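# Rope-carry the ball between stands using three arms

## Task

Get the ball off the stand it rests on and onto the other stand, which sits in the gap between the benches out of reach of every hand. The ball sits on a ring resting on its stand's collar, and ropes tie that ring to a metal block on each arm's own bench; the ring must end up resting on the second stand's collar with the ball still on it. Keep the ring level and move it smoothly, since tipping or a jerk lets the ball roll off. At no moment, including while it is hanging, may the ball or the ring drop more than slightly below the collar of the lower stand. Mounting points in the scene frame (metres, heading in degrees counter-clockwise from +x): arm1 x=-0.18 y=+1.40 z=+1.02 facing -89; arm2 x=-1.19 y=-0.74 z=+0.97 facing +32; arm3 x=+1.21 y=-0.72 z=+0.99 facing +149. At the end all grippers must have released and the arms must be out of the way; a result that holds only because a robot supports it does not count. Nothing may be knocked out of the work area or onto the floor.

## Robot and tools

Setup: three identical i2rt Big YAM arms, arm1, arm2 and arm3, each with six joints, a two-finger gripper and a wrist camera. With joints 1 and 6 at zero and the hand level and forward, the wrist camera rides on top of the hand looking toward the fingertips. Reach is roughly 1.0 m from the joint-1 axis. Two fixed room cameras, cam_low and cam_top, also watch the scene. The usual plan is for each arm to grab its bench block and pull or pay out rope so the ring travels, level and without jerks, from one collar to the other.

Frame: one scene frame for everything, origin on the floor, +z up. The hand point is midway between the fingertips; the hand z axis runs along the fingers and the fingers close along its y axis. Headings of the arm feet are in degrees counter-clockwise from +x.

execute_actions: argument "actions" is a list holding one action or nothing (empty list = just report state and images). An action is an object keyed by arm name; under each arm goes "joints", a map of joint name to an absolute target (not an offset). Names and ranges: joint1_rad -2.879 to 2.879 (rotates the arm about its foot, positive counter-clockwise seen from above, 0 points the arm along its foot's facing); joint2_rad 0 to 3.141 (shoulder, 0 = upper arm back and about level, increasing raises it then brings it forward); joint3_rad 0 to 3.019 (elbow, 0 = folded, increasing opens); joint4_rad -1.692 to 1.57 (hand pitch, positive tips fingers up); joint5_rad -1.57 to 1.57 (hand yaw, positive toward the arm's right); joint6_rad -2.094 to 2.094 (hand roll, positive clockwise viewed from behind the hand); gripper_m 0 to 0.093 metres of fingertip gap. Tolerances counted as arrived: ±0.045, ±0.14, ±0.09, ±0.055, ±0.03, ±0.035 rad, gripper ±0.003 m. Finger force is about 50 to 62 N per pad, lower on some. All motions in one action begin together and may finish at different times; joints run at different speeds, so the hand can sweep a wide path. One action is capped at 15 s. Any unknown key or out-of-range number rejects the whole call. Joints or arms omitted may keep driving at an older target. Optional "cameras": list of arm1_cam_wrist, arm2_cam_wrist, arm3_cam_wrist, cam_low, cam_top or "all"; omitted/null/["all"] gives every camera, [] gives none. The "pictures" line lists image order.

wait: "seconds" 0 to 10; commands nothing and returns state and images.

zoom_image: "camera" plus "region" [x0, y0, x1, y1] in pixels of that camera's latest full image, origin top-left, at most 504 by 504.

finished_scene: "scene" integer; ends the scene irreversibly once the last command has been held, and reports success. Answering without any tool call also ends things.

Result lines: joint_positions and joint torques per arm (torques are total drive output in joint order without gripper, with per-arm offset, scale and noise; nonzero even in free air). joint_status tells how each commanded motion ended. "off_target": stopped short and may still push. "contact_stop" or "time_out": the joint now holds where it stopped; after time_out a joint may keep a target within 0.375, 0.375, 0.113, 0.225, 0.075, 0.3 rad (joints 1-6) of its position and keep pushing, shown in on_its_own. "joint command not followed" (often with a "cause:" line) means a collision guard blocked that arm's joint targets; its gripper target still runs, blocked joints read "not_followed" and may be retried automatically later. on_its_own covers things not commanded by this call; "held at" is a held target, not a position. To stop a push, command the joint's reported position. Very small target changes may not move a joint. A stop reported in a result cancels the rest of that reply's motion, wait and finish calls.

Hazards: arms do not stop on contact and can push hard. A hard squeeze between two arms fails and ends the run; hard hits may too. The self/inter-arm guard can react late and ignores fingers, gripper housings and wrist cameras; no line reports arm-to-arm touching. Arms act independently. Holding loads heats motors, even while you think: MOTOR HOT warns from 85 °C; at 100 °C the arm goes limp and falls (OVER-TEMPERATURE FAULT, keys read "limit_stop_at_motor_heat"; resend targets afterwards). Loaded joints sag. The robots hold the last command while you reason. Loose objects may get a brief random shove. Avoid drops, slips, slams, and anything leaving the work area or hitting the floor.

Cameras: a calibration per camera (fisheye wrist cameras 616x616, pinhole+radial room cameras 504x504, K, D, T_world_to_cam mapping scene to camera, pos_world) is supplied in OpenCV convention; actual cameras may be off by a couple of degrees and millimetres, and wrist camera poses inherit joint reading errors.

Each tool is called after "Call:" as name([rows], argument=value, ...), one row to a line, values as JSON.

## Session

Call:
execute_actions(actions=[])

Scene clock: 0.00 s.
Joint torques (N m, as the arm reports them, + toward a larger angle): no reading
arm1.joint_positions: joint1_rad=+0.782 joint2_rad=+0.538 joint3_rad=+1.573 joint4_rad=-1.481 joint5_rad=+0.187 joint6_rad=+0.591 gripper_m=+0.094
arm1.joint_status: not commanded
arm1.hand: x=-0.0906 y=+1.2730 z=+1.6281 quat_wxyz=(-0.517, -0.570, -0.626, +0.126) (m; scene frame)
arm2.joint_positions: joint1_rad=+0.697 joint2_rad=+0.580 joint3_rad=+1.398 joint4_rad=-1.253 joint5_rad=-0.133 joint6_rad=+0.117 gripper_m=+0.094
arm2.joint_status: not commanded
arm2.hand: x=-1.1412 y=-0.5334 z=+1.5412 quat_wxyz=(-0.386, +0.480, -0.686, -0.388) (m; scene frame)
arm3.joint_positions: joint1_rad=-0.700 joint2_rad=+0.570 joint3_rad=+1.374 joint4_rad=-1.150 joint5_rad=+0.013 joint6_rad=+0.696 gripper_m=+0.095
arm3.joint_status: not commanded
arm3.hand: x=+1.1283 y=-0.4912 z=+1.5686 quat_wxyz=(-0.158, +0.464, -0.676, -0.551) (m; scene frame)
pictures: arm1_cam_wrist, arm2_cam_wrist, arm3_cam_wrist, cam_low, cam_top
Images, in order (width x height): arm1_cam_wrist 616x616, arm2_cam_wrist 616x616, arm3_cam_wrist 616x616, cam_low 504x504, cam_top 504x504.

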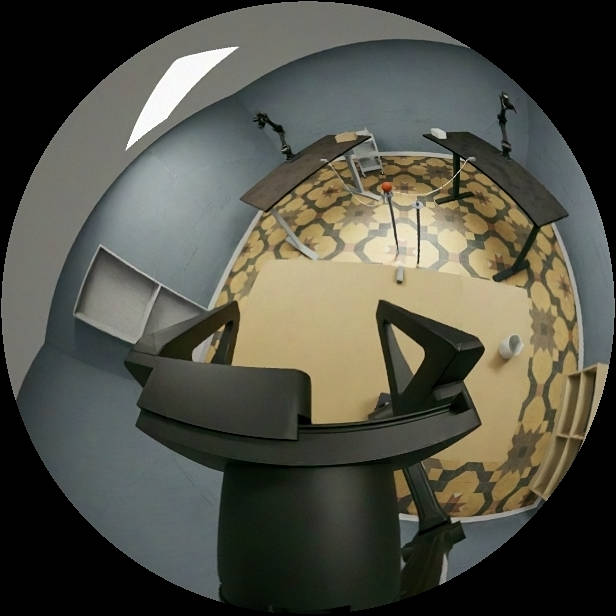

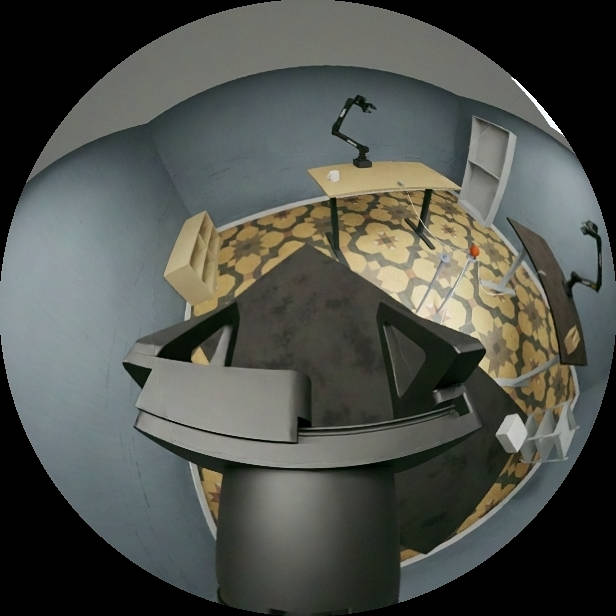

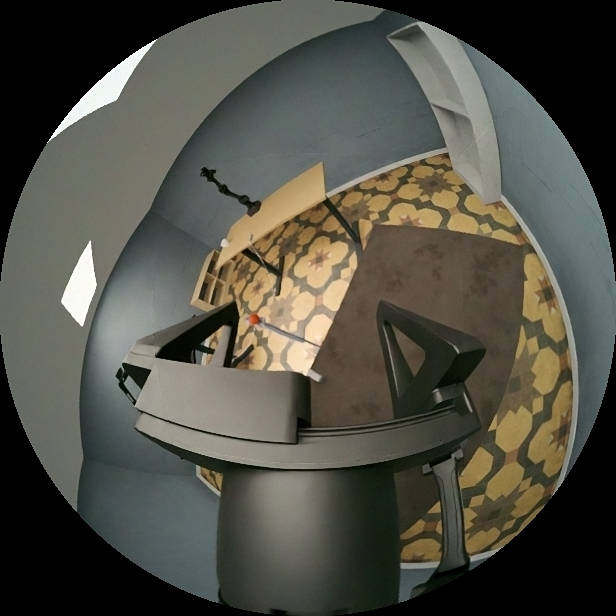

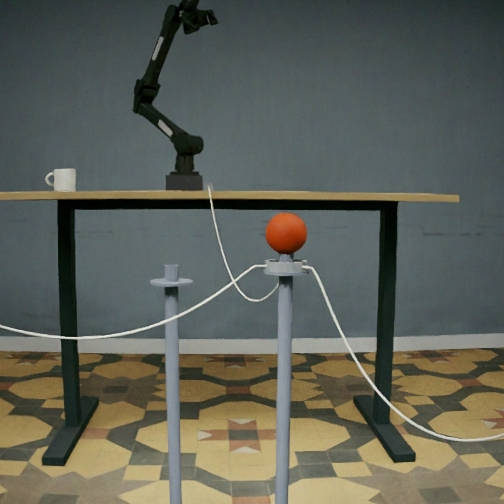

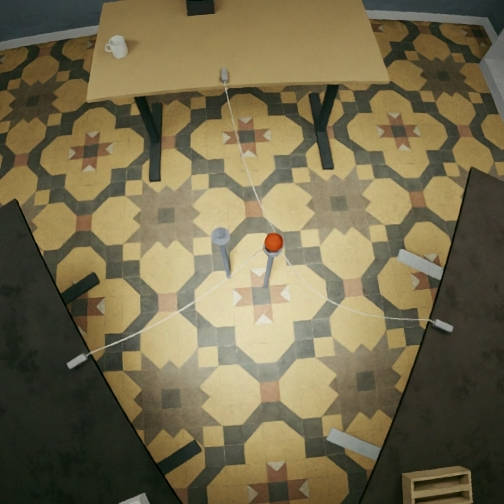

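Call:
zoom_image(camera="cam_low", region=[130, 170, 350, 320])

Call:
zoom_image(camera="cam_top", region=[40, 200, 480, 400])

Call:
execute_actions([
  {"arm1":{"joints":{"joint1_rad":0.2,"joint2_rad":1.57,"joint3_rad":1.57,"joint4_rad":-1.4,"joint5_rad":0,"joint6_rad":0}},"arm2":{"joints":{"joint1_rad":0.5,"joint2_rad":1.57,"joint3_rad":1.2,"joint4_rad":-1.2,"joint5_rad":0,"joint6_rad":0}},"arm3":{"joints":{"joint1_rad":-0.2,"joint2_rad":1.9,"joint3_rad":1.7,"joint4_rad":-1.37,"joint5_rad":0,"joint6_rad":0}}},
])

Region (130, 170, 350, 320) of cam_low's 504x504 image, scaled by 2.291, with more detail than that image has; it fills the top 344 rows of this view, and the rest is white.

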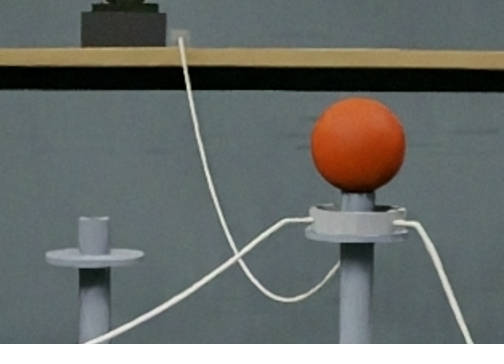

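Region (40, 200, 480, 400) of cam_top's 504x504 image, scaled by 1.145, with more detail than that image has; it fills the top 229 rows of this view, and the rest is white.

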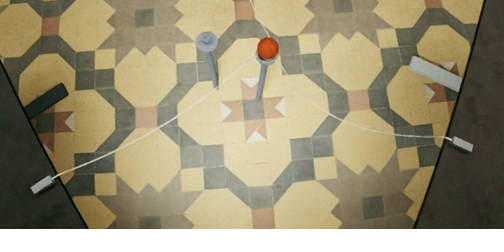

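Scene clock: 18.97 s.
Joint torques (N m, as the arm reports them, + toward a larger angle): arm1=[ -1.55 -17.29  10.51   1.46  -0.12  -0.15] | arm2=[  1.22 -11.8    8.07   1.6    0.01  -0.07] | arm3=[ -0.81 -18.59  10.14   0.05  -0.19  -0.17]
arm1.joint_positions: joint1_rad=+0.197 joint2_rad=+1.581 joint3_rad=+1.555 joint4_rad=-1.411 joint5_rad=+0.001 joint6_rad=+0.012 gripper_m=+0.094
arm1.joint_status: all done
arm1.hand: x=-0.0670 y=+0.9038 z=+1.2733 quat_wxyz=(-0.046, -0.630, -0.774, +0.042) (m; scene frame)
arm2.joint_positions: joint1_rad=+0.503 joint2_rad=+1.565 joint3_rad=+1.198 joint4_rad=-1.213 joint5_rad=-0.002 joint6_rad=+0.011 gripper_m=+0.094
arm2.joint_status: all done
arm2.hand: x=-0.9726 y=-0.3619 z=+1.1004 quat_wxyz=(-0.001, +0.500, -0.866, -0.005) (m; scene frame)
arm3.joint_positions: joint1_rad=-0.201 joint2_rad=+1.917 joint3_rad=+1.679 joint4_rad=-1.358 joint5_rad=+0.004 joint6_rad=+0.008 gripper_m=+0.095
arm3.joint_status: all done
arm3.hand: x=+0.7766 y=-0.3264 z=+1.1116 quat_wxyz=(+0.003, +0.931, -0.364, +0.014) (m; scene frame)
pictures: arm1_cam_wrist, arm2_cam_wrist, arm3_cam_wrist, cam_low, cam_top
camera_calibration (this result's frames):
arm1_cam_wrist: T_world_to_cam=[[-0.978898, -0.204336, 0.00253911, 0.11719], [-0.178556, 0.861304, 0.475682, -1.38688], [-0.0993859, 0.46519, -0.879614, 0.816769], [0, 0, 0, 1]] pos_world=[-0.051742, 0.838516, 1.37786]
arm2_cam_wrist: T_world_to_cam=[[0.86629, -0.499447, -0.00970663, 0.670529], [-0.402918, -0.710082, 0.577443, -1.28004], [-0.295295, -0.496322, -0.816373, 0.557167], [0, 0, 0, 1]] pos_world=[-0.932095, -0.297507, 1.20052]
arm3_cam_wrist: T_world_to_cam=[[0.672496, 0.7401, -0.00126952, -0.279976], [0.59101, -0.535991, 0.602844, -1.29962], [0.445484, -0.40616, -0.797858, 0.531876], [0, 0, 0, 1]] pos_world=[0.719429, -0.273348, 1.20747]
Images, in order (width x height): arm1_cam_wrist 616x616, arm2_cam_wrist 616x616, arm3_cam_wrist 616x616, cam_low 504x504, cam_top 504x504.

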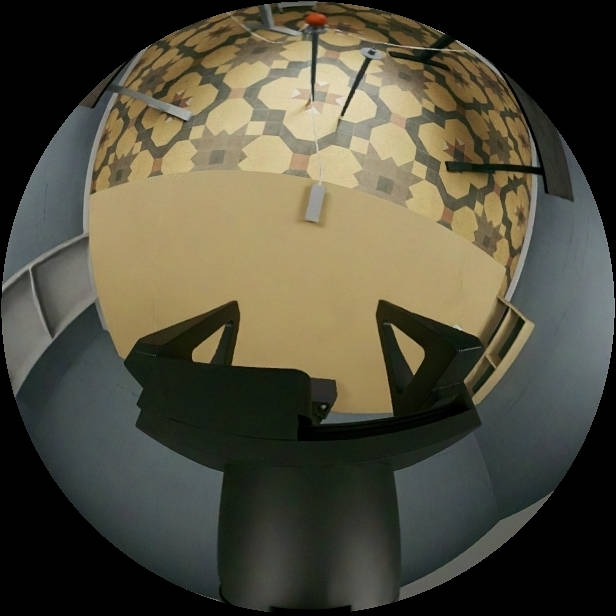

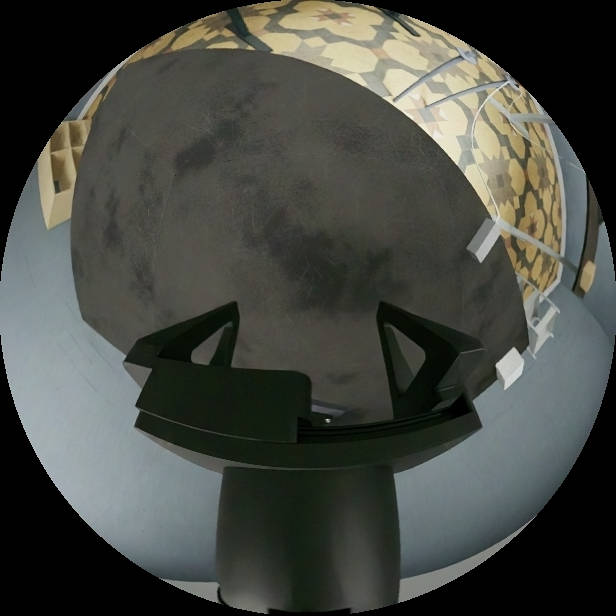

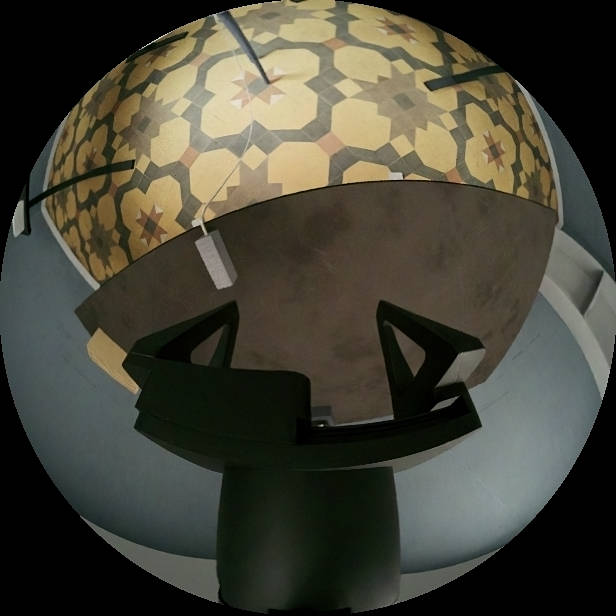

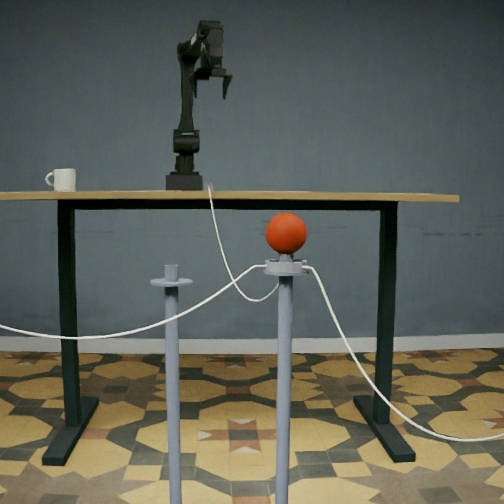

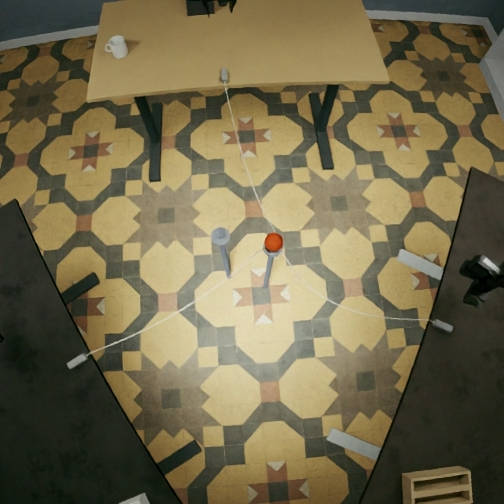

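Call:
execute_actions([
  {"arm1":{"joints":{"joint1_rad":0.155,"joint2_rad":1.95,"joint3_rad":1.65,"joint4_rad":-1.27}},"arm2":{"joints":{"joint1_rad":-0.005,"joint2_rad":1.88,"joint3_rad":1.55,"joint4_rad":-1.24,"joint6_rad":0.1}},"arm3":{"joints":{"joint1_rad":-0.015,"joint2_rad":1.95,"joint3_rad":1.65,"joint4_rad":-1.27,"joint6_rad":-0.2}}},
])

Scene clock: 71.30 s.
Joint torques (N m, as the arm reports them, + toward a larger angle): arm1=[ -1.84 -24.31  10.54   1.18  -0.12  -0.15] | arm2=[  1.15 -17.09  11.52   0.6   -0.08   0.13] | arm3=[ -0.61 -16.88   8.22   0.97  -0.11  -0.16]
arm1.joint_positions: joint1_rad=+0.155 joint2_rad=+1.979 joint3_rad=+1.622 joint4_rad=-1.283 joint5_rad=+0.001 joint6_rad=+0.011 gripper_m=+0.094
arm1.joint_status: all done
arm1.hand: x=-0.0778 y=+0.8349 z=+1.0904 quat_wxyz=(+0.033, -0.647, -0.762, -0.022) (m; scene frame)
arm2.joint_positions: joint1_rad=+0.000 joint2_rad=+1.883 joint3_rad=+1.503 joint4_rad=-1.231 joint5_rad=+0.001 joint6_rad=+0.090 gripper_m=+0.094
arm2.joint_status: all done
arm2.hand: x=-0.7235 y=-0.4578 z=+1.0556 quat_wxyz=(+0.015, +0.231, -0.973, -0.001) (m; scene frame)
arm3.joint_positions: joint1_rad=-0.015 joint2_rad=+1.940 joint3_rad=+1.653 joint4_rad=-1.283 joint5_rad=+0.001 joint6_rad=-0.192 gripper_m=+0.095
arm3.joint_status: all done
arm3.hand: x=+0.7037 y=-0.4080 z=+1.0887 quat_wxyz=(+0.000, +0.984, -0.178, +0.002) (m; scene frame)
pictures: arm1_cam_wrist, arm2_cam_wrist, arm3_cam_wrist, cam_low, cam_top
camera_calibration (this result's frames):
arm1_cam_wrist: T_world_to_cam=[[-0.986649, -0.162778, 0.00527976, 0.054666], [-0.121323, 0.756236, 0.642952, -1.33266], [-0.108651, 0.633727, -0.765888, 0.42147], [0, 0, 0, 1]] pos_world=[-0.0619541, 0.749609, 1.17935]
arm2_cam_wrist: T_world_to_cam=[[0.44935, -0.893296, -0.010326, -0.0749552], [-0.70739, -0.362847, 0.606583, -1.31398], [-0.545604, -0.265264, -0.794953, 0.448578], [0, 0, 0, 1]] pos_world=[-0.65107, -0.424739, 1.15286]
arm3_cam_wrist: T_world_to_cam=[[0.344304, 0.938843, -0.00540103, 0.145905], [0.764607, -0.277058, 0.581907, -1.28023], [0.544823, -0.204482, -0.813238, 0.542061], [0, 0, 0, 1]] pos_world=[0.633307, -0.380837, 1.18658]
Images, in order (width x height): arm1_cam_wrist 616x616, arm2_cam_wrist 616x616, arm3_cam_wrist 616x616, cam_low 504x504, cam_top 504x504.

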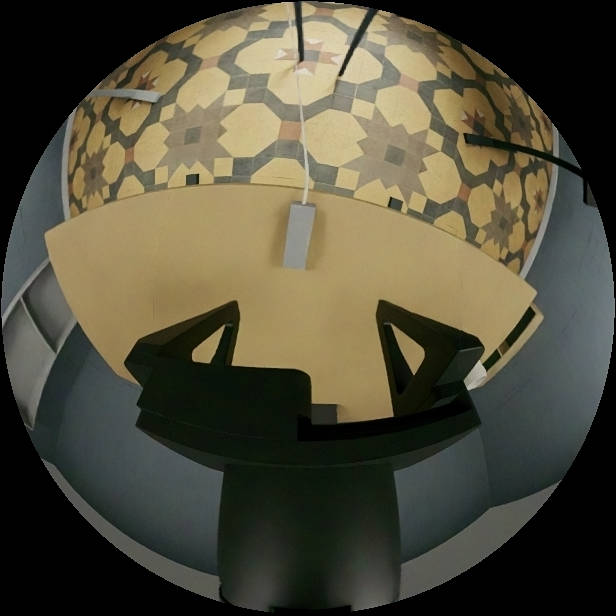

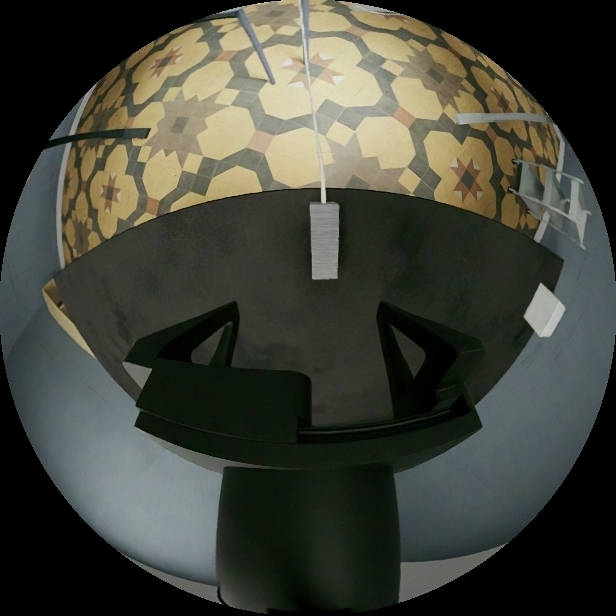

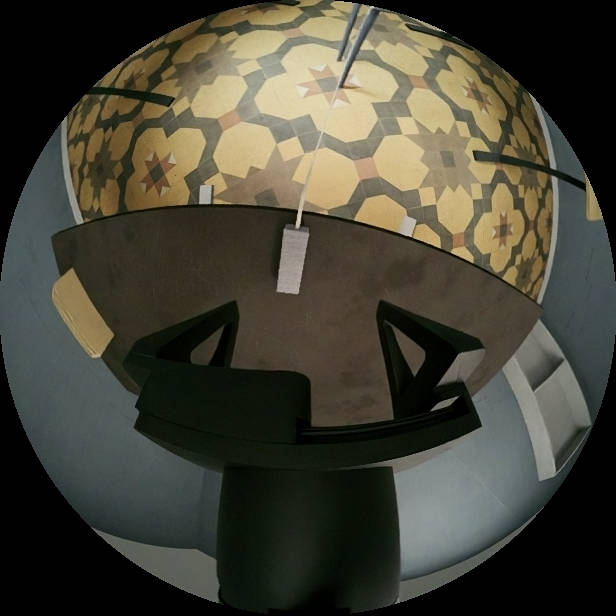

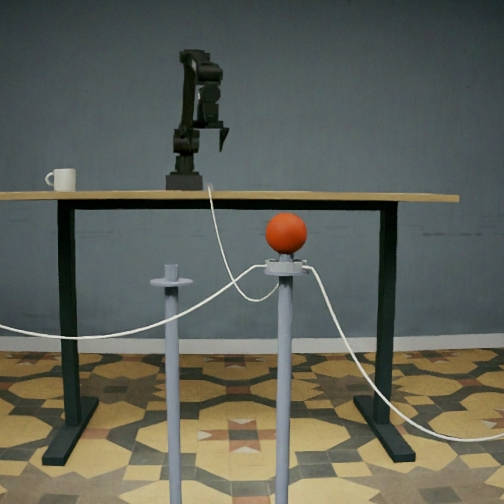

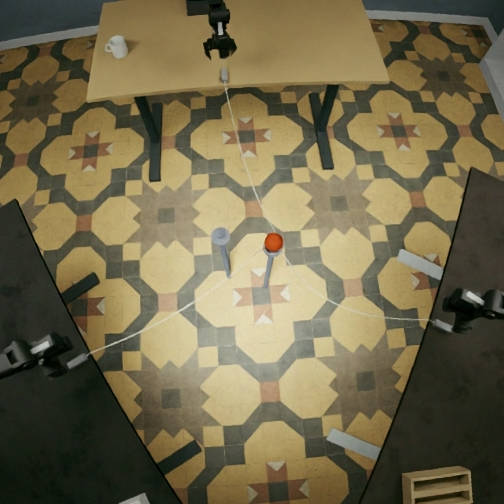

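Call:
execute_actions([
  {"arm1":{"joints":{"joint1_rad":0.165,"joint2_rad":2.09,"joint3_rad":1.57,"joint4_rad":-1.02}},"arm2":{"joints":{"joint1_rad":-0.04,"joint2_rad":2.02,"joint3_rad":1.43,"joint4_rad":-0.97,"joint6_rad":0.05}},"arm3":{"joints":{"joint1_rad":0.01,"joint2_rad":2.08,"joint3_rad":1.5,"joint4_rad":-0.99,"joint6_rad":-0.1}}},
], cameras=["arm1_cam_wrist","arm2_cam_wrist","arm3_cam_wrist","cam_low"])

Scene clock: 88.97 s.
Joint torques (N m, as the arm reports them, + toward a larger angle): arm1=[ -1.1  -24.3    8.53   1.42  -0.12  -0.15] | arm2=[  1.04 -18.29   7.08   1.76  -0.09  -0.05] | arm3=[ -1.43 -16.59   6.91   1.05  -0.19  -0.01]
arm1.joint_positions: joint1_rad=+0.156 joint2_rad=+2.107 joint3_rad=+1.560 joint4_rad=-1.037 joint5_rad=+0.001 joint6_rad=+0.011 gripper_m=+0.094
arm1.joint_status: all done
arm1.hand: x=-0.0743 y=+0.8146 z=+0.9945 quat_wxyz=(+0.011, -0.646, -0.763, -0.004) (m; scene frame)
arm2.joint_positions: joint1_rad=-0.042 joint2_rad=+2.018 joint3_rad=+1.429 joint4_rad=-0.988 joint5_rad=+0.001 joint6_rad=+0.061 gripper_m=+0.094
arm2.joint_status: all done
arm2.hand: x=-0.6980 y=-0.4684 z=+0.9576 quat_wxyz=(-0.001, +0.224, -0.974, -0.006) (m; scene frame)
arm3.joint_positions: joint1_rad=+0.021 joint2_rad=+2.061 joint3_rad=+1.506 joint4_rad=-1.004 joint5_rad=+0.003 joint6_rad=-0.109 gripper_m=+0.095
arm3.joint_status: all done
arm3.hand: x=+0.6939 y=-0.4264 z=+0.9696 quat_wxyz=(-0.002, +0.979, -0.202, -0.004) (m; scene frame)
pictures: arm1_cam_wrist, arm2_cam_wrist, arm3_cam_wrist, cam_low
camera_calibration (this result's frames):
arm1_cam_wrist: T_world_to_cam=[[-0.986441, -0.164052, 0.00461297, 0.057088], [-0.128674, 0.790553, 0.598723, -1.2398], [-0.101868, 0.590011, -0.800943, 0.432183], [0, 0, 0, 1]] pos_world=[-0.0591904, 0.734498, 1.08819]
arm2_cam_wrist: T_world_to_cam=[[0.437357, -0.899184, -0.0137098, -0.104762], [-0.729755, -0.363774, 0.578901, -1.2299], [-0.525525, -0.243181, -0.815283, 0.425615], [0, 0, 0, 1]] pos_world=[-0.628038, -0.438105, 1.05755]
arm3_cam_wrist: T_world_to_cam=[[0.388291, 0.921535, -0.00190265, 0.12465], [0.756413, -0.317536, 0.571847, -1.21034], [0.526373, -0.223483, -0.820358, 0.458316], [0, 0, 0, 1]] pos_world=[0.625869, -0.396769, 1.06835]
Images, in order (width x height): arm1_cam_wrist 616x616, arm2_cam_wrist 616x616, arm3_cam_wrist 616x616, cam_low 504x504.

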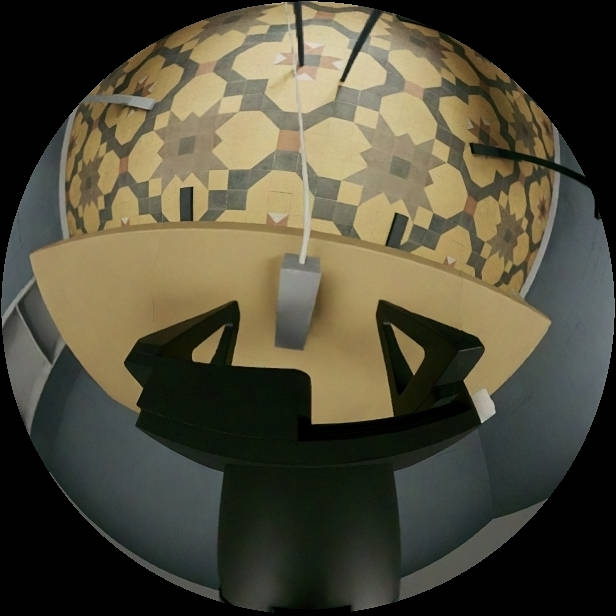

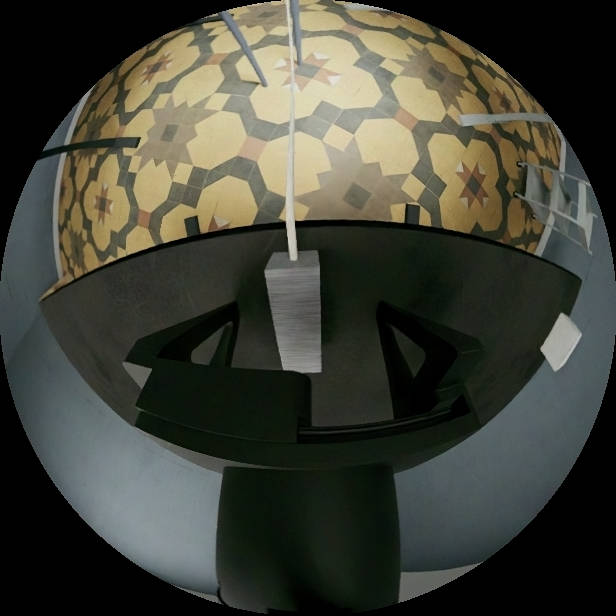

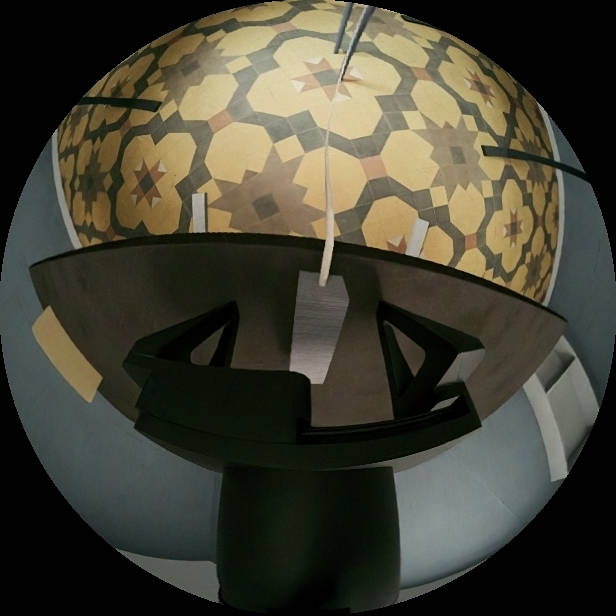

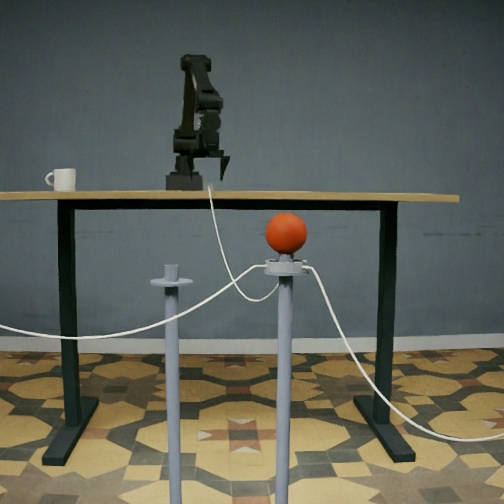

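Call:
execute_actions([
  {"arm1":{"joints":{"joint2_rad":2.11,"joint3_rad":1.5,"joint4_rad":-0.95}},"arm2":{"joints":{"joint1_rad":-0.03,"joint3_rad":1.37,"joint4_rad":-0.92,"joint6_rad":0.12}},"arm3":{"joints":{"joint1_rad":0.005,"joint3_rad":1.44,"joint4_rad":-0.94,"joint6_rad":-0.02}}},
], cameras=["arm1_cam_wrist","arm2_cam_wrist","arm3_cam_wrist","cam_low"])

Call:
execute_actions([
  {"arm1":{"joints":{"gripper_m":0}},"arm2":{"joints":{"gripper_m":0}},"arm3":{"joints":{"gripper_m":0}}},
], cameras=["arm1_cam_wrist","arm2_cam_wrist","arm3_cam_wrist"])

Scene clock: 102.37 s.
Joint torques (N m, as the arm reports them, + toward a larger angle): arm1=[ -1.19 -21.67   7.66   1.42  -0.12  -0.15] | arm2=[  2.36 -16.31   4.99   1.52  -0.23   0.24] | arm3=[ -1.72 -15.14   4.69   0.99  -0.18   0.03]
arm1.joint_positions: joint1_rad=+0.156 joint2_rad=+2.107 joint3_rad=+1.497 joint4_rad=-0.967 joint5_rad=+0.001 joint6_rad=+0.011 gripper_m=+0.094
arm1.joint_status: all done
arm1.hand: x=-0.0765 y=+0.8263 z=+0.9744 quat_wxyz=(+0.009, -0.646, -0.763, -0.002) (m; scene frame)
arm2.joint_positions: joint1_rad=-0.038 joint2_rad=+2.003 joint3_rad=+1.396 joint4_rad=-0.928 joint5_rad=+0.005 joint6_rad=+0.101 gripper_m=+0.094
arm2.joint_status: all done
arm2.hand: x=-0.6977 y=-0.4665 z=+0.9548 quat_wxyz=(-0.021, +0.206, -0.978, -0.010) (m; scene frame)
arm3.joint_positions: joint1_rad=+0.020 joint2_rad=+2.047 joint3_rad=+1.477 joint4_rad=-0.948 joint5_rad=+0.003 joint6_rad=-0.034 gripper_m=+0.095
arm3.joint_status: all done
arm3.hand: x=+0.6920 y=-0.4251 z=+0.9678 quat_wxyz=(-0.008, +0.971, -0.238, -0.023) (m; scene frame)
pictures: arm1_cam_wrist, arm2_cam_wrist, arm3_cam_wrist, cam_low
camera_calibration (this result's frames):
arm1_cam_wrist: T_world_to_cam=[[-0.986438, -0.164071, 0.00453811, 0.0569814], [-0.129391, 0.794352, 0.593517, -1.23532], [-0.100984, 0.58488, -0.804809, 0.417037], [0, 0, 0, 1]] pos_world=[-0.0615167, 0.746709, 1.06856]
arm2_cam_wrist: T_world_to_cam=[[0.404451, -0.914451, -0.0141059, -0.132894], [-0.763053, -0.345912, 0.545982, -1.21077], [-0.504153, -0.210059, -0.837678, 0.475716], [0, 0, 0, 1]] pos_world=[-0.630297, -0.440415, 1.05768]
arm3_cam_wrist: T_world_to_cam=[[0.456011, 0.889973, -0.000951822, 0.0629558], [0.74985, -0.383637, 0.539025, -1.19926], [0.479352, -0.246515, -0.842289, 0.502183], [0, 0, 0, 1]] pos_world=[0.629834, -0.392314, 1.06947]
Images, in order (width x height): arm1_cam_wrist 616x616, arm2_cam_wrist 616x616, arm3_cam_wrist 616x616, cam_low 504x504.

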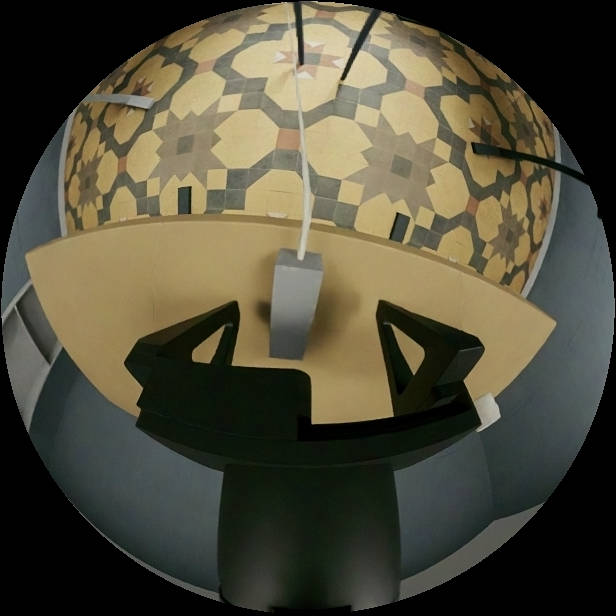

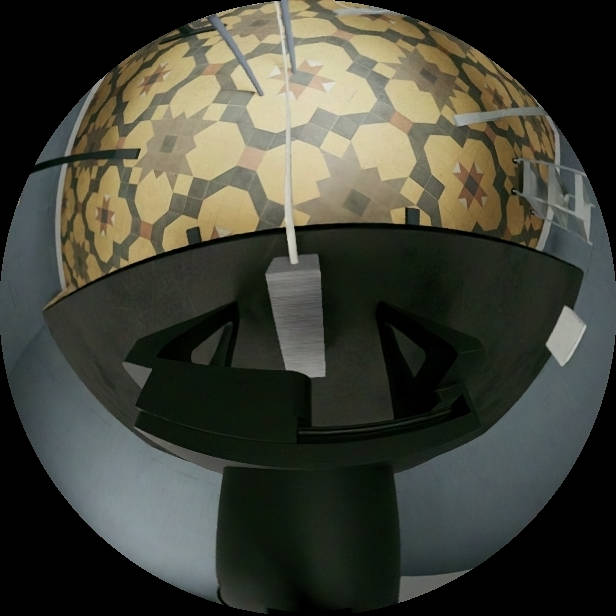

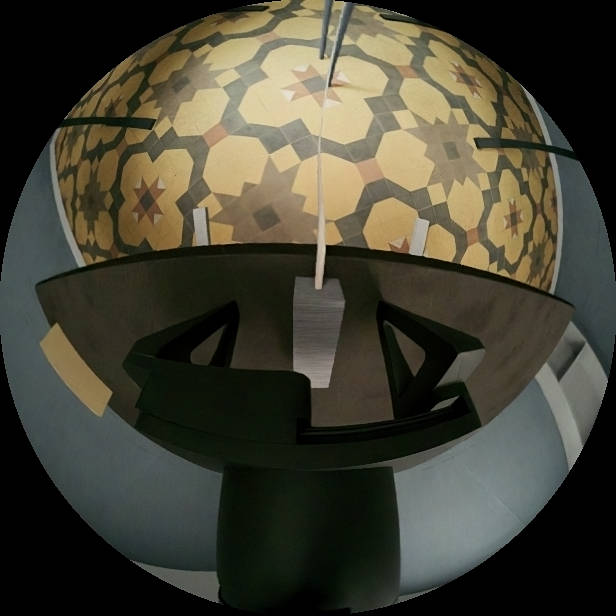

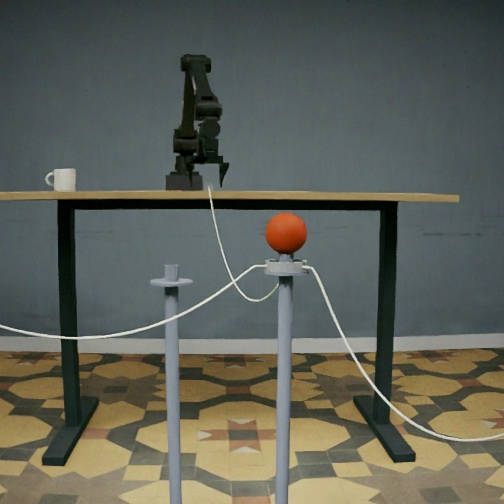

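Scene clock: 103.10 s.
Joint torques (N m, as the arm reports them, + toward a larger angle): arm1=[ -1.24 -21.88   7.66   1.39  -0.07  -0.14] | arm2=[  1.86 -15.91   5.43   1.4   -0.17   0.16] | arm3=[ -0.69 -15.14   4.67   0.85  -0.19  -0.01]
arm1.joint_positions: joint1_rad=+0.157 joint2_rad=+2.107 joint3_rad=+1.497 joint4_rad=-0.966 joint5_rad=+0.000 joint6_rad=+0.010 gripper_m=+0.024
arm1.joint_status: gripper_m off_target (ended at +0.024, target +0.000)
arm1.hand: x=-0.0756 y=+0.8261 z=+0.9744 quat_wxyz=(+0.008, -0.645, -0.764, -0.002) (m; scene frame)
arm2.joint_positions: joint1_rad=-0.037 joint2_rad=+2.001 joint3_rad=+1.392 joint4_rad=-0.927 joint5_rad=+0.003 joint6_rad=+0.109 gripper_m=+0.025
arm2.joint_status: gripper_m off_target (ended at +0.025, target +0.000)
arm2.hand: x=-0.6993 y=-0.4663 z=+0.9549 quat_wxyz=(-0.020, +0.203, -0.979, -0.011) (m; scene frame)
arm3.joint_positions: joint1_rad=+0.006 joint2_rad=+2.046 joint3_rad=+1.476 joint4_rad=-0.946 joint5_rad=+0.003 joint6_rad=-0.028 gripper_m=+0.025
arm3.joint_status: gripper_m off_target (ended at +0.025, target +0.000)
arm3.hand: x=+0.6961 y=-0.4181 z=+0.9678 quat_wxyz=(-0.008, +0.969, -0.247, -0.024) (m; scene frame)
pictures: arm1_cam_wrist, arm2_cam_wrist, arm3_cam_wrist
camera_calibration (this result's frames):
arm1_cam_wrist: T_world_to_cam=[[-0.986003, -0.166692, 0.00334838, 0.0612087], [-0.13231, 0.794537, 0.592625, -1.2346], [-0.101446, 0.583888, -0.805471, 0.418623], [0, 0, 0, 1]] pos_world=[-0.0605305, 0.746708, 1.06864]
arm2_cam_wrist: T_world_to_cam=[[0.398929, -0.916838, -0.0162288, -0.135012], [-0.764133, -0.342164, 0.546831, -1.21185], [-0.506909, -0.205746, -0.837085, 0.474513], [0, 0, 0, 1]] pos_world=[-0.631622, -0.440808, 1.0577]
arm3_cam_wrist: T_world_to_cam=[[0.473232, 0.880937, -0.00112129, 0.0392602], [0.743018, -0.398459, 0.537731, -1.19978], [0.473261, -0.255305, -0.843116, 0.503284], [0, 0, 0, 1]] pos_world=[0.634693, -0.384157, 1.06953]
Images, in order (width x height): arm1_cam_wrist 616x616, arm2_cam_wrist 616x616, arm3_cam_wrist 616x616.

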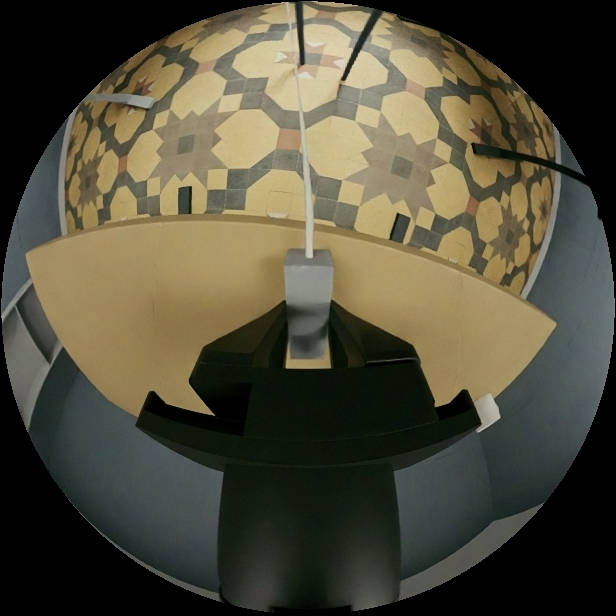

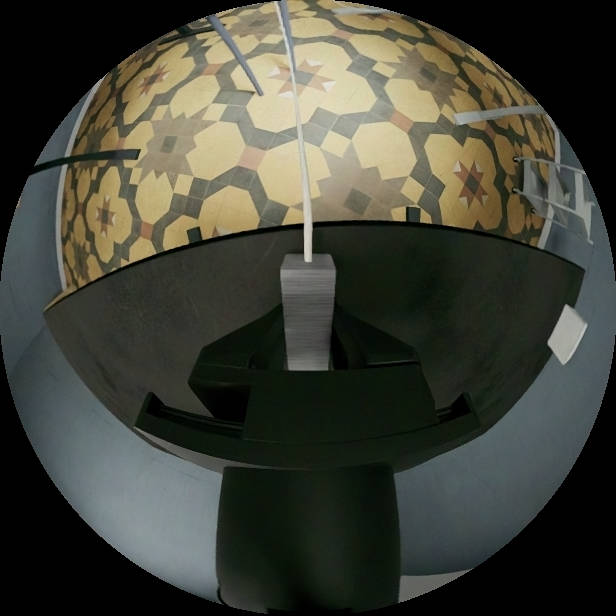

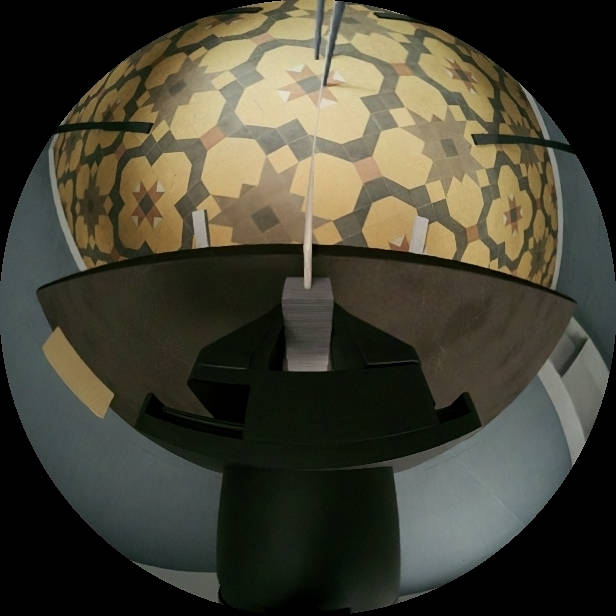

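Call:
execute_actions([
  {"arm1":{"joints":{"joint2_rad":1.75,"joint3_rad":1.6,"joint4_rad":-1.42}},"arm2":{"joints":{"joint2_rad":1.75,"joint3_rad":1.6,"joint4_rad":-1.42}},"arm3":{"joints":{"joint2_rad":1.75,"joint3_rad":1.6,"joint4_rad":-1.42}}},
], cameras=["cam_low","cam_top"])

Scene clock: 119.57 s.
Joint torques (N m, as the arm reports them, + toward a larger angle): arm1=[ -1.22 -18.96  10.87   0.01  -0.07  -0.13] | arm2=[  1.9  -14.62   9.7    0.56  -0.14   0.16] | arm3=[ -0.89 -15.2   10.92   0.09  -0.2   -0.01]
arm1.joint_positions: joint1_rad=+0.157 joint2_rad=+1.753 joint3_rad=+1.574 joint4_rad=-1.404 joint5_rad=+0.000 joint6_rad=+0.010 gripper_m=+0.024
arm1.joint_status: all done
arm1.hand: x=-0.0833 y=+0.8787 z=+1.1953 quat_wxyz=(+0.010, -0.645, -0.764, -0.004) (m; scene frame)
arm2.joint_positions: joint1_rad=-0.037 joint2_rad=+1.748 joint3_rad=+1.581 joint4_rad=-1.404 joint5_rad=+0.003 joint6_rad=+0.109 gripper_m=+0.025
arm2.joint_status: all done
arm2.hand: x=-0.7269 y=-0.4848 z=+1.1545 quat_wxyz=(-0.003, +0.203, -0.979, -0.006) (m; scene frame)
arm3.joint_positions: joint1_rad=+0.006 joint2_rad=+1.751 joint3_rad=+1.569 joint4_rad=-1.408 joint5_rad=+0.003 joint6_rad=-0.028 gripper_m=+0.025
arm3.joint_status: all done
arm3.hand: x=+0.7496 y=-0.4492 z=+1.1598 quat_wxyz=(+0.002, +0.969, -0.247, +0.011) (m; scene frame)
pictures: cam_low, cam_top
Images, in order (width x height): cam_low 504x504, cam_top 504x504.

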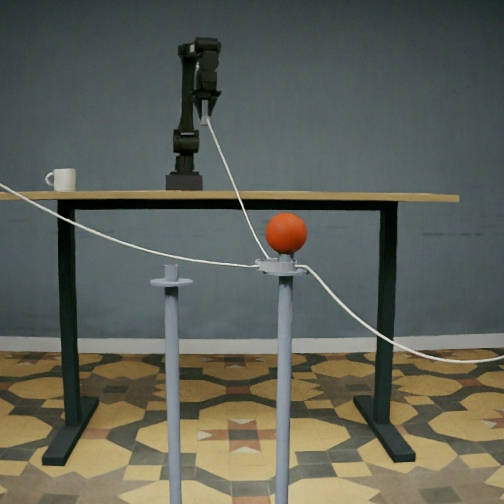

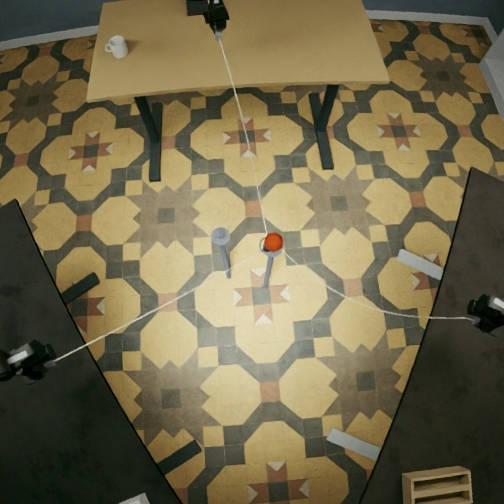

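Call:
execute_actions([
  {"arm1":{"joints":{"joint2_rad":1.85,"joint3_rad":1.85,"joint4_rad":-1.57}},"arm2":{"joints":{"joint2_rad":1.85,"joint3_rad":1.95,"joint4_rad":-1.67}},"arm3":{"joints":{"joint2_rad":1.52,"joint3_rad":1.55,"joint4_rad":-1.6}}},
], cameras=["cam_low","cam_top"])

Scene clock: 132.63 s.
Joint torques (N m, as the arm reports them, + toward a larger angle): arm1=[ -1.2  -22.49  13.44  -0.08  -0.07  -0.14] | arm2=[  1.95 -18.18  11.86   0.39  -0.15   0.15] | arm3=[ -0.83 -11.57  10.08   0.11  -0.18  -0.01]
arm1.joint_positions: joint1_rad=+0.157 joint2_rad=+1.872 joint3_rad=+1.793 joint4_rad=-1.554 joint5_rad=+0.000 joint6_rad=+0.010 gripper_m=+0.024
arm1.joint_status: all done
arm1.hand: x=-0.0771 y=+0.8450 z=+1.2148 quat_wxyz=(+0.030, -0.645, -0.763, -0.020) (m; scene frame)
arm2.joint_positions: joint1_rad=-0.037 joint2_rad=+1.861 joint3_rad=+1.907 joint4_rad=-1.654 joint5_rad=+0.003 joint6_rad=+0.109 gripper_m=+0.025
arm2.joint_status: all done
arm2.hand: x=-0.6963 y=-0.4682 z=+1.2184 quat_wxyz=(+0.015, +0.204, -0.979, -0.001) (m; scene frame)
arm3.joint_positions: joint1_rad=+0.006 joint2_rad=+1.516 joint3_rad=+1.533 joint4_rad=-1.591 joint5_rad=+0.003 joint6_rad=-0.028 gripper_m=+0.025
arm3.joint_status: all done
arm3.hand: x=+0.8161 y=-0.4879 z=+1.2573 quat_wxyz=(+0.000, +0.969, -0.247, +0.003) (m; scene frame)
pictures: cam_low, cam_top
Images, in order (width x height): cam_low 504x504, cam_top 504x504.

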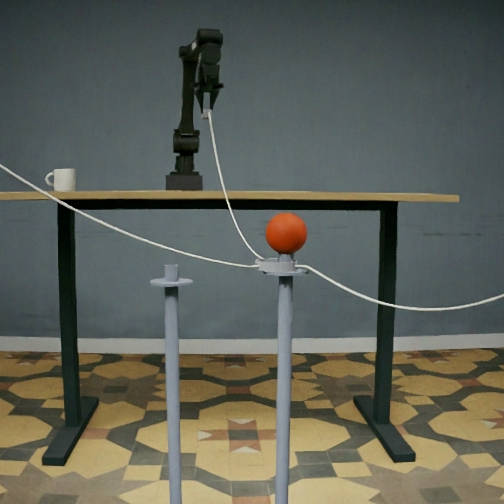

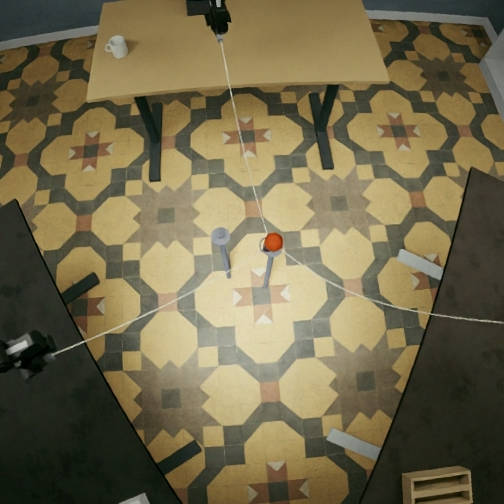

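Call:
execute_actions([
  {"arm1":{"joints":{"joint2_rad":1.82,"joint3_rad":1.95,"joint4_rad":-1.69}},"arm2":{"joints":{"joint2_rad":1.8,"joint3_rad":1.95,"joint4_rad":-1.69}},"arm3":{"joints":{"joint2_rad":1.3,"joint3_rad":1.42,"joint4_rad":-1.69}}},
], cameras=["cam_low","cam_top"])

Scene clock: 143.57 s.
Joint torques (N m, as the arm reports them, + toward a larger angle): arm1=[ -1.17 -23.08  13.95  -0.06  -0.07  -0.14] | arm2=[  2.03 -18.46  11.62   0.43  -0.11   0.16] | arm3=[-0.84 -7.97  9.89  0.21 -0.19 -0.02]
arm1.joint_positions: joint1_rad=+0.157 joint2_rad=+1.848 joint3_rad=+1.886 joint4_rad=-1.662 joint5_rad=+0.000 joint6_rad=+0.010 gripper_m=+0.024
arm1.joint_status: all done
joint sent to its limit — the command would take arm1.joint4_rad past its lower limit, so that joint was sent only as far as its limit.
arm1.hand: x=-0.0776 y=+0.8494 z=+1.2635 quat_wxyz=(+0.026, -0.645, -0.763, -0.017) (m; scene frame)
arm2.joint_positions: joint1_rad=-0.037 joint2_rad=+1.829 joint3_rad=+1.907 joint4_rad=-1.674 joint5_rad=+0.003 joint6_rad=+0.109 gripper_m=+0.025
arm2.joint_status: all done
arm2.hand: x=-0.7039 y=-0.4728 z=+1.2358 quat_wxyz=(+0.009, +0.204, -0.979, -0.002) (m; scene frame)
arm3.joint_positions: joint1_rad=+0.006 joint2_rad=+1.293 joint3_rad=+1.406 joint4_rad=-1.680 joint5_rad=+0.003 joint6_rad=-0.028 gripper_m=+0.025
arm3.joint_status: all done
arm3.hand: x=+0.8907 y=-0.5314 z=+1.2951 quat_wxyz=(-0.001, +0.969, -0.247, +0.000) (m; scene frame)
pictures: cam_low, cam_top
Images, in order (width x height): cam_low 504x504, cam_top 504x504.

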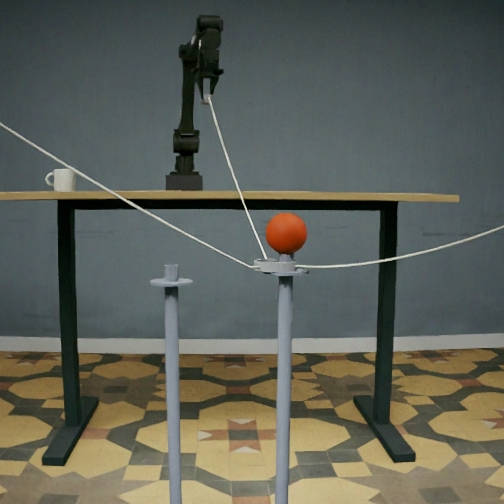

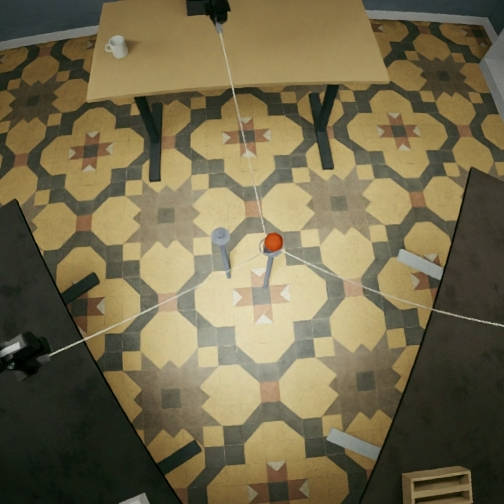

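Ropes 1 and 2 are taut; tighten rope 3.

Call:
execute_actions([
  {"arm3":{"joints":{"joint2_rad":1.21,"joint3_rad":1.42}}},
], cameras=["cam_low","cam_top"])

Call:
zoom_image(camera="cam_low", region=[200, 170, 400, 320])

Scene clock: 149.40 s.
Joint torques (N m, as the arm reports them, + toward a larger angle): arm1=[ -1.21 -23.12  13.97  -0.06  -0.07  -0.14] | arm2=[  2.04 -18.68  11.7    0.43  -0.11   0.16] | arm3=[-0.82 -7.94  9.93  0.35 -0.19 -0.04]
arm1.joint_positions: joint1_rad=+0.157 joint2_rad=+1.848 joint3_rad=+1.886 joint4_rad=-1.662 joint5_rad=+0.000 joint6_rad=+0.010 gripper_m=+0.024
arm1.joint_status: not commanded
arm1.hand: x=-0.0776 y=+0.8494 z=+1.2635 quat_wxyz=(+0.026, -0.645, -0.763, -0.017) (m; scene frame)
arm2.joint_positions: joint1_rad=-0.037 joint2_rad=+1.829 joint3_rad=+1.907 joint4_rad=-1.674 joint5_rad=+0.003 joint6_rad=+0.109 gripper_m=+0.025
arm2.joint_status: not commanded
arm2.hand: x=-0.7039 y=-0.4728 z=+1.2358 quat_wxyz=(+0.009, +0.204, -0.979, -0.002) (m; scene frame)
arm3.joint_positions: joint1_rad=+0.006 joint2_rad=+1.218 joint3_rad=+1.406 joint4_rad=-1.680 joint5_rad=+0.003 joint6_rad=-0.028 gripper_m=+0.025
arm3.joint_status: all done
arm3.hand: x=+0.9031 y=-0.5386 z=+1.3202 quat_wxyz=(-0.011, +0.968, -0.247, -0.035) (m; scene frame)
pictures: cam_low, cam_top
Images, in order (width x height): cam_low 504x504, cam_top 504x504.

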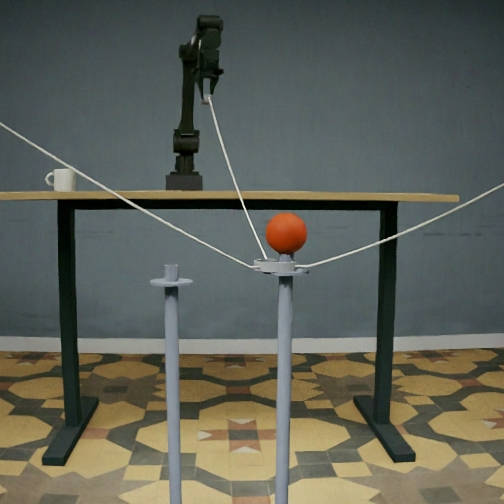

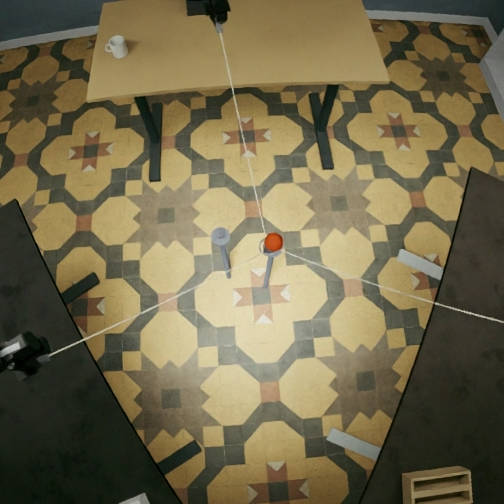

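Region (200, 170, 400, 320) of cam_low's 504x504 image, scaled by 2.520, with more detail than that image has; it fills the top 378 rows of this view, and the rest is white.

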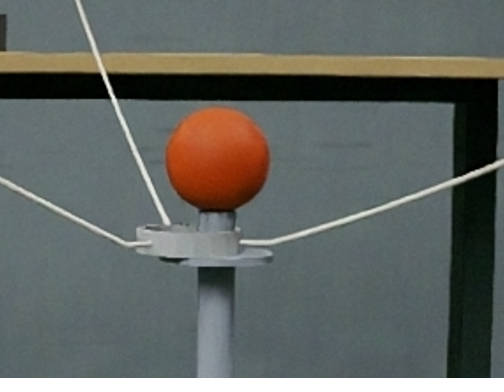

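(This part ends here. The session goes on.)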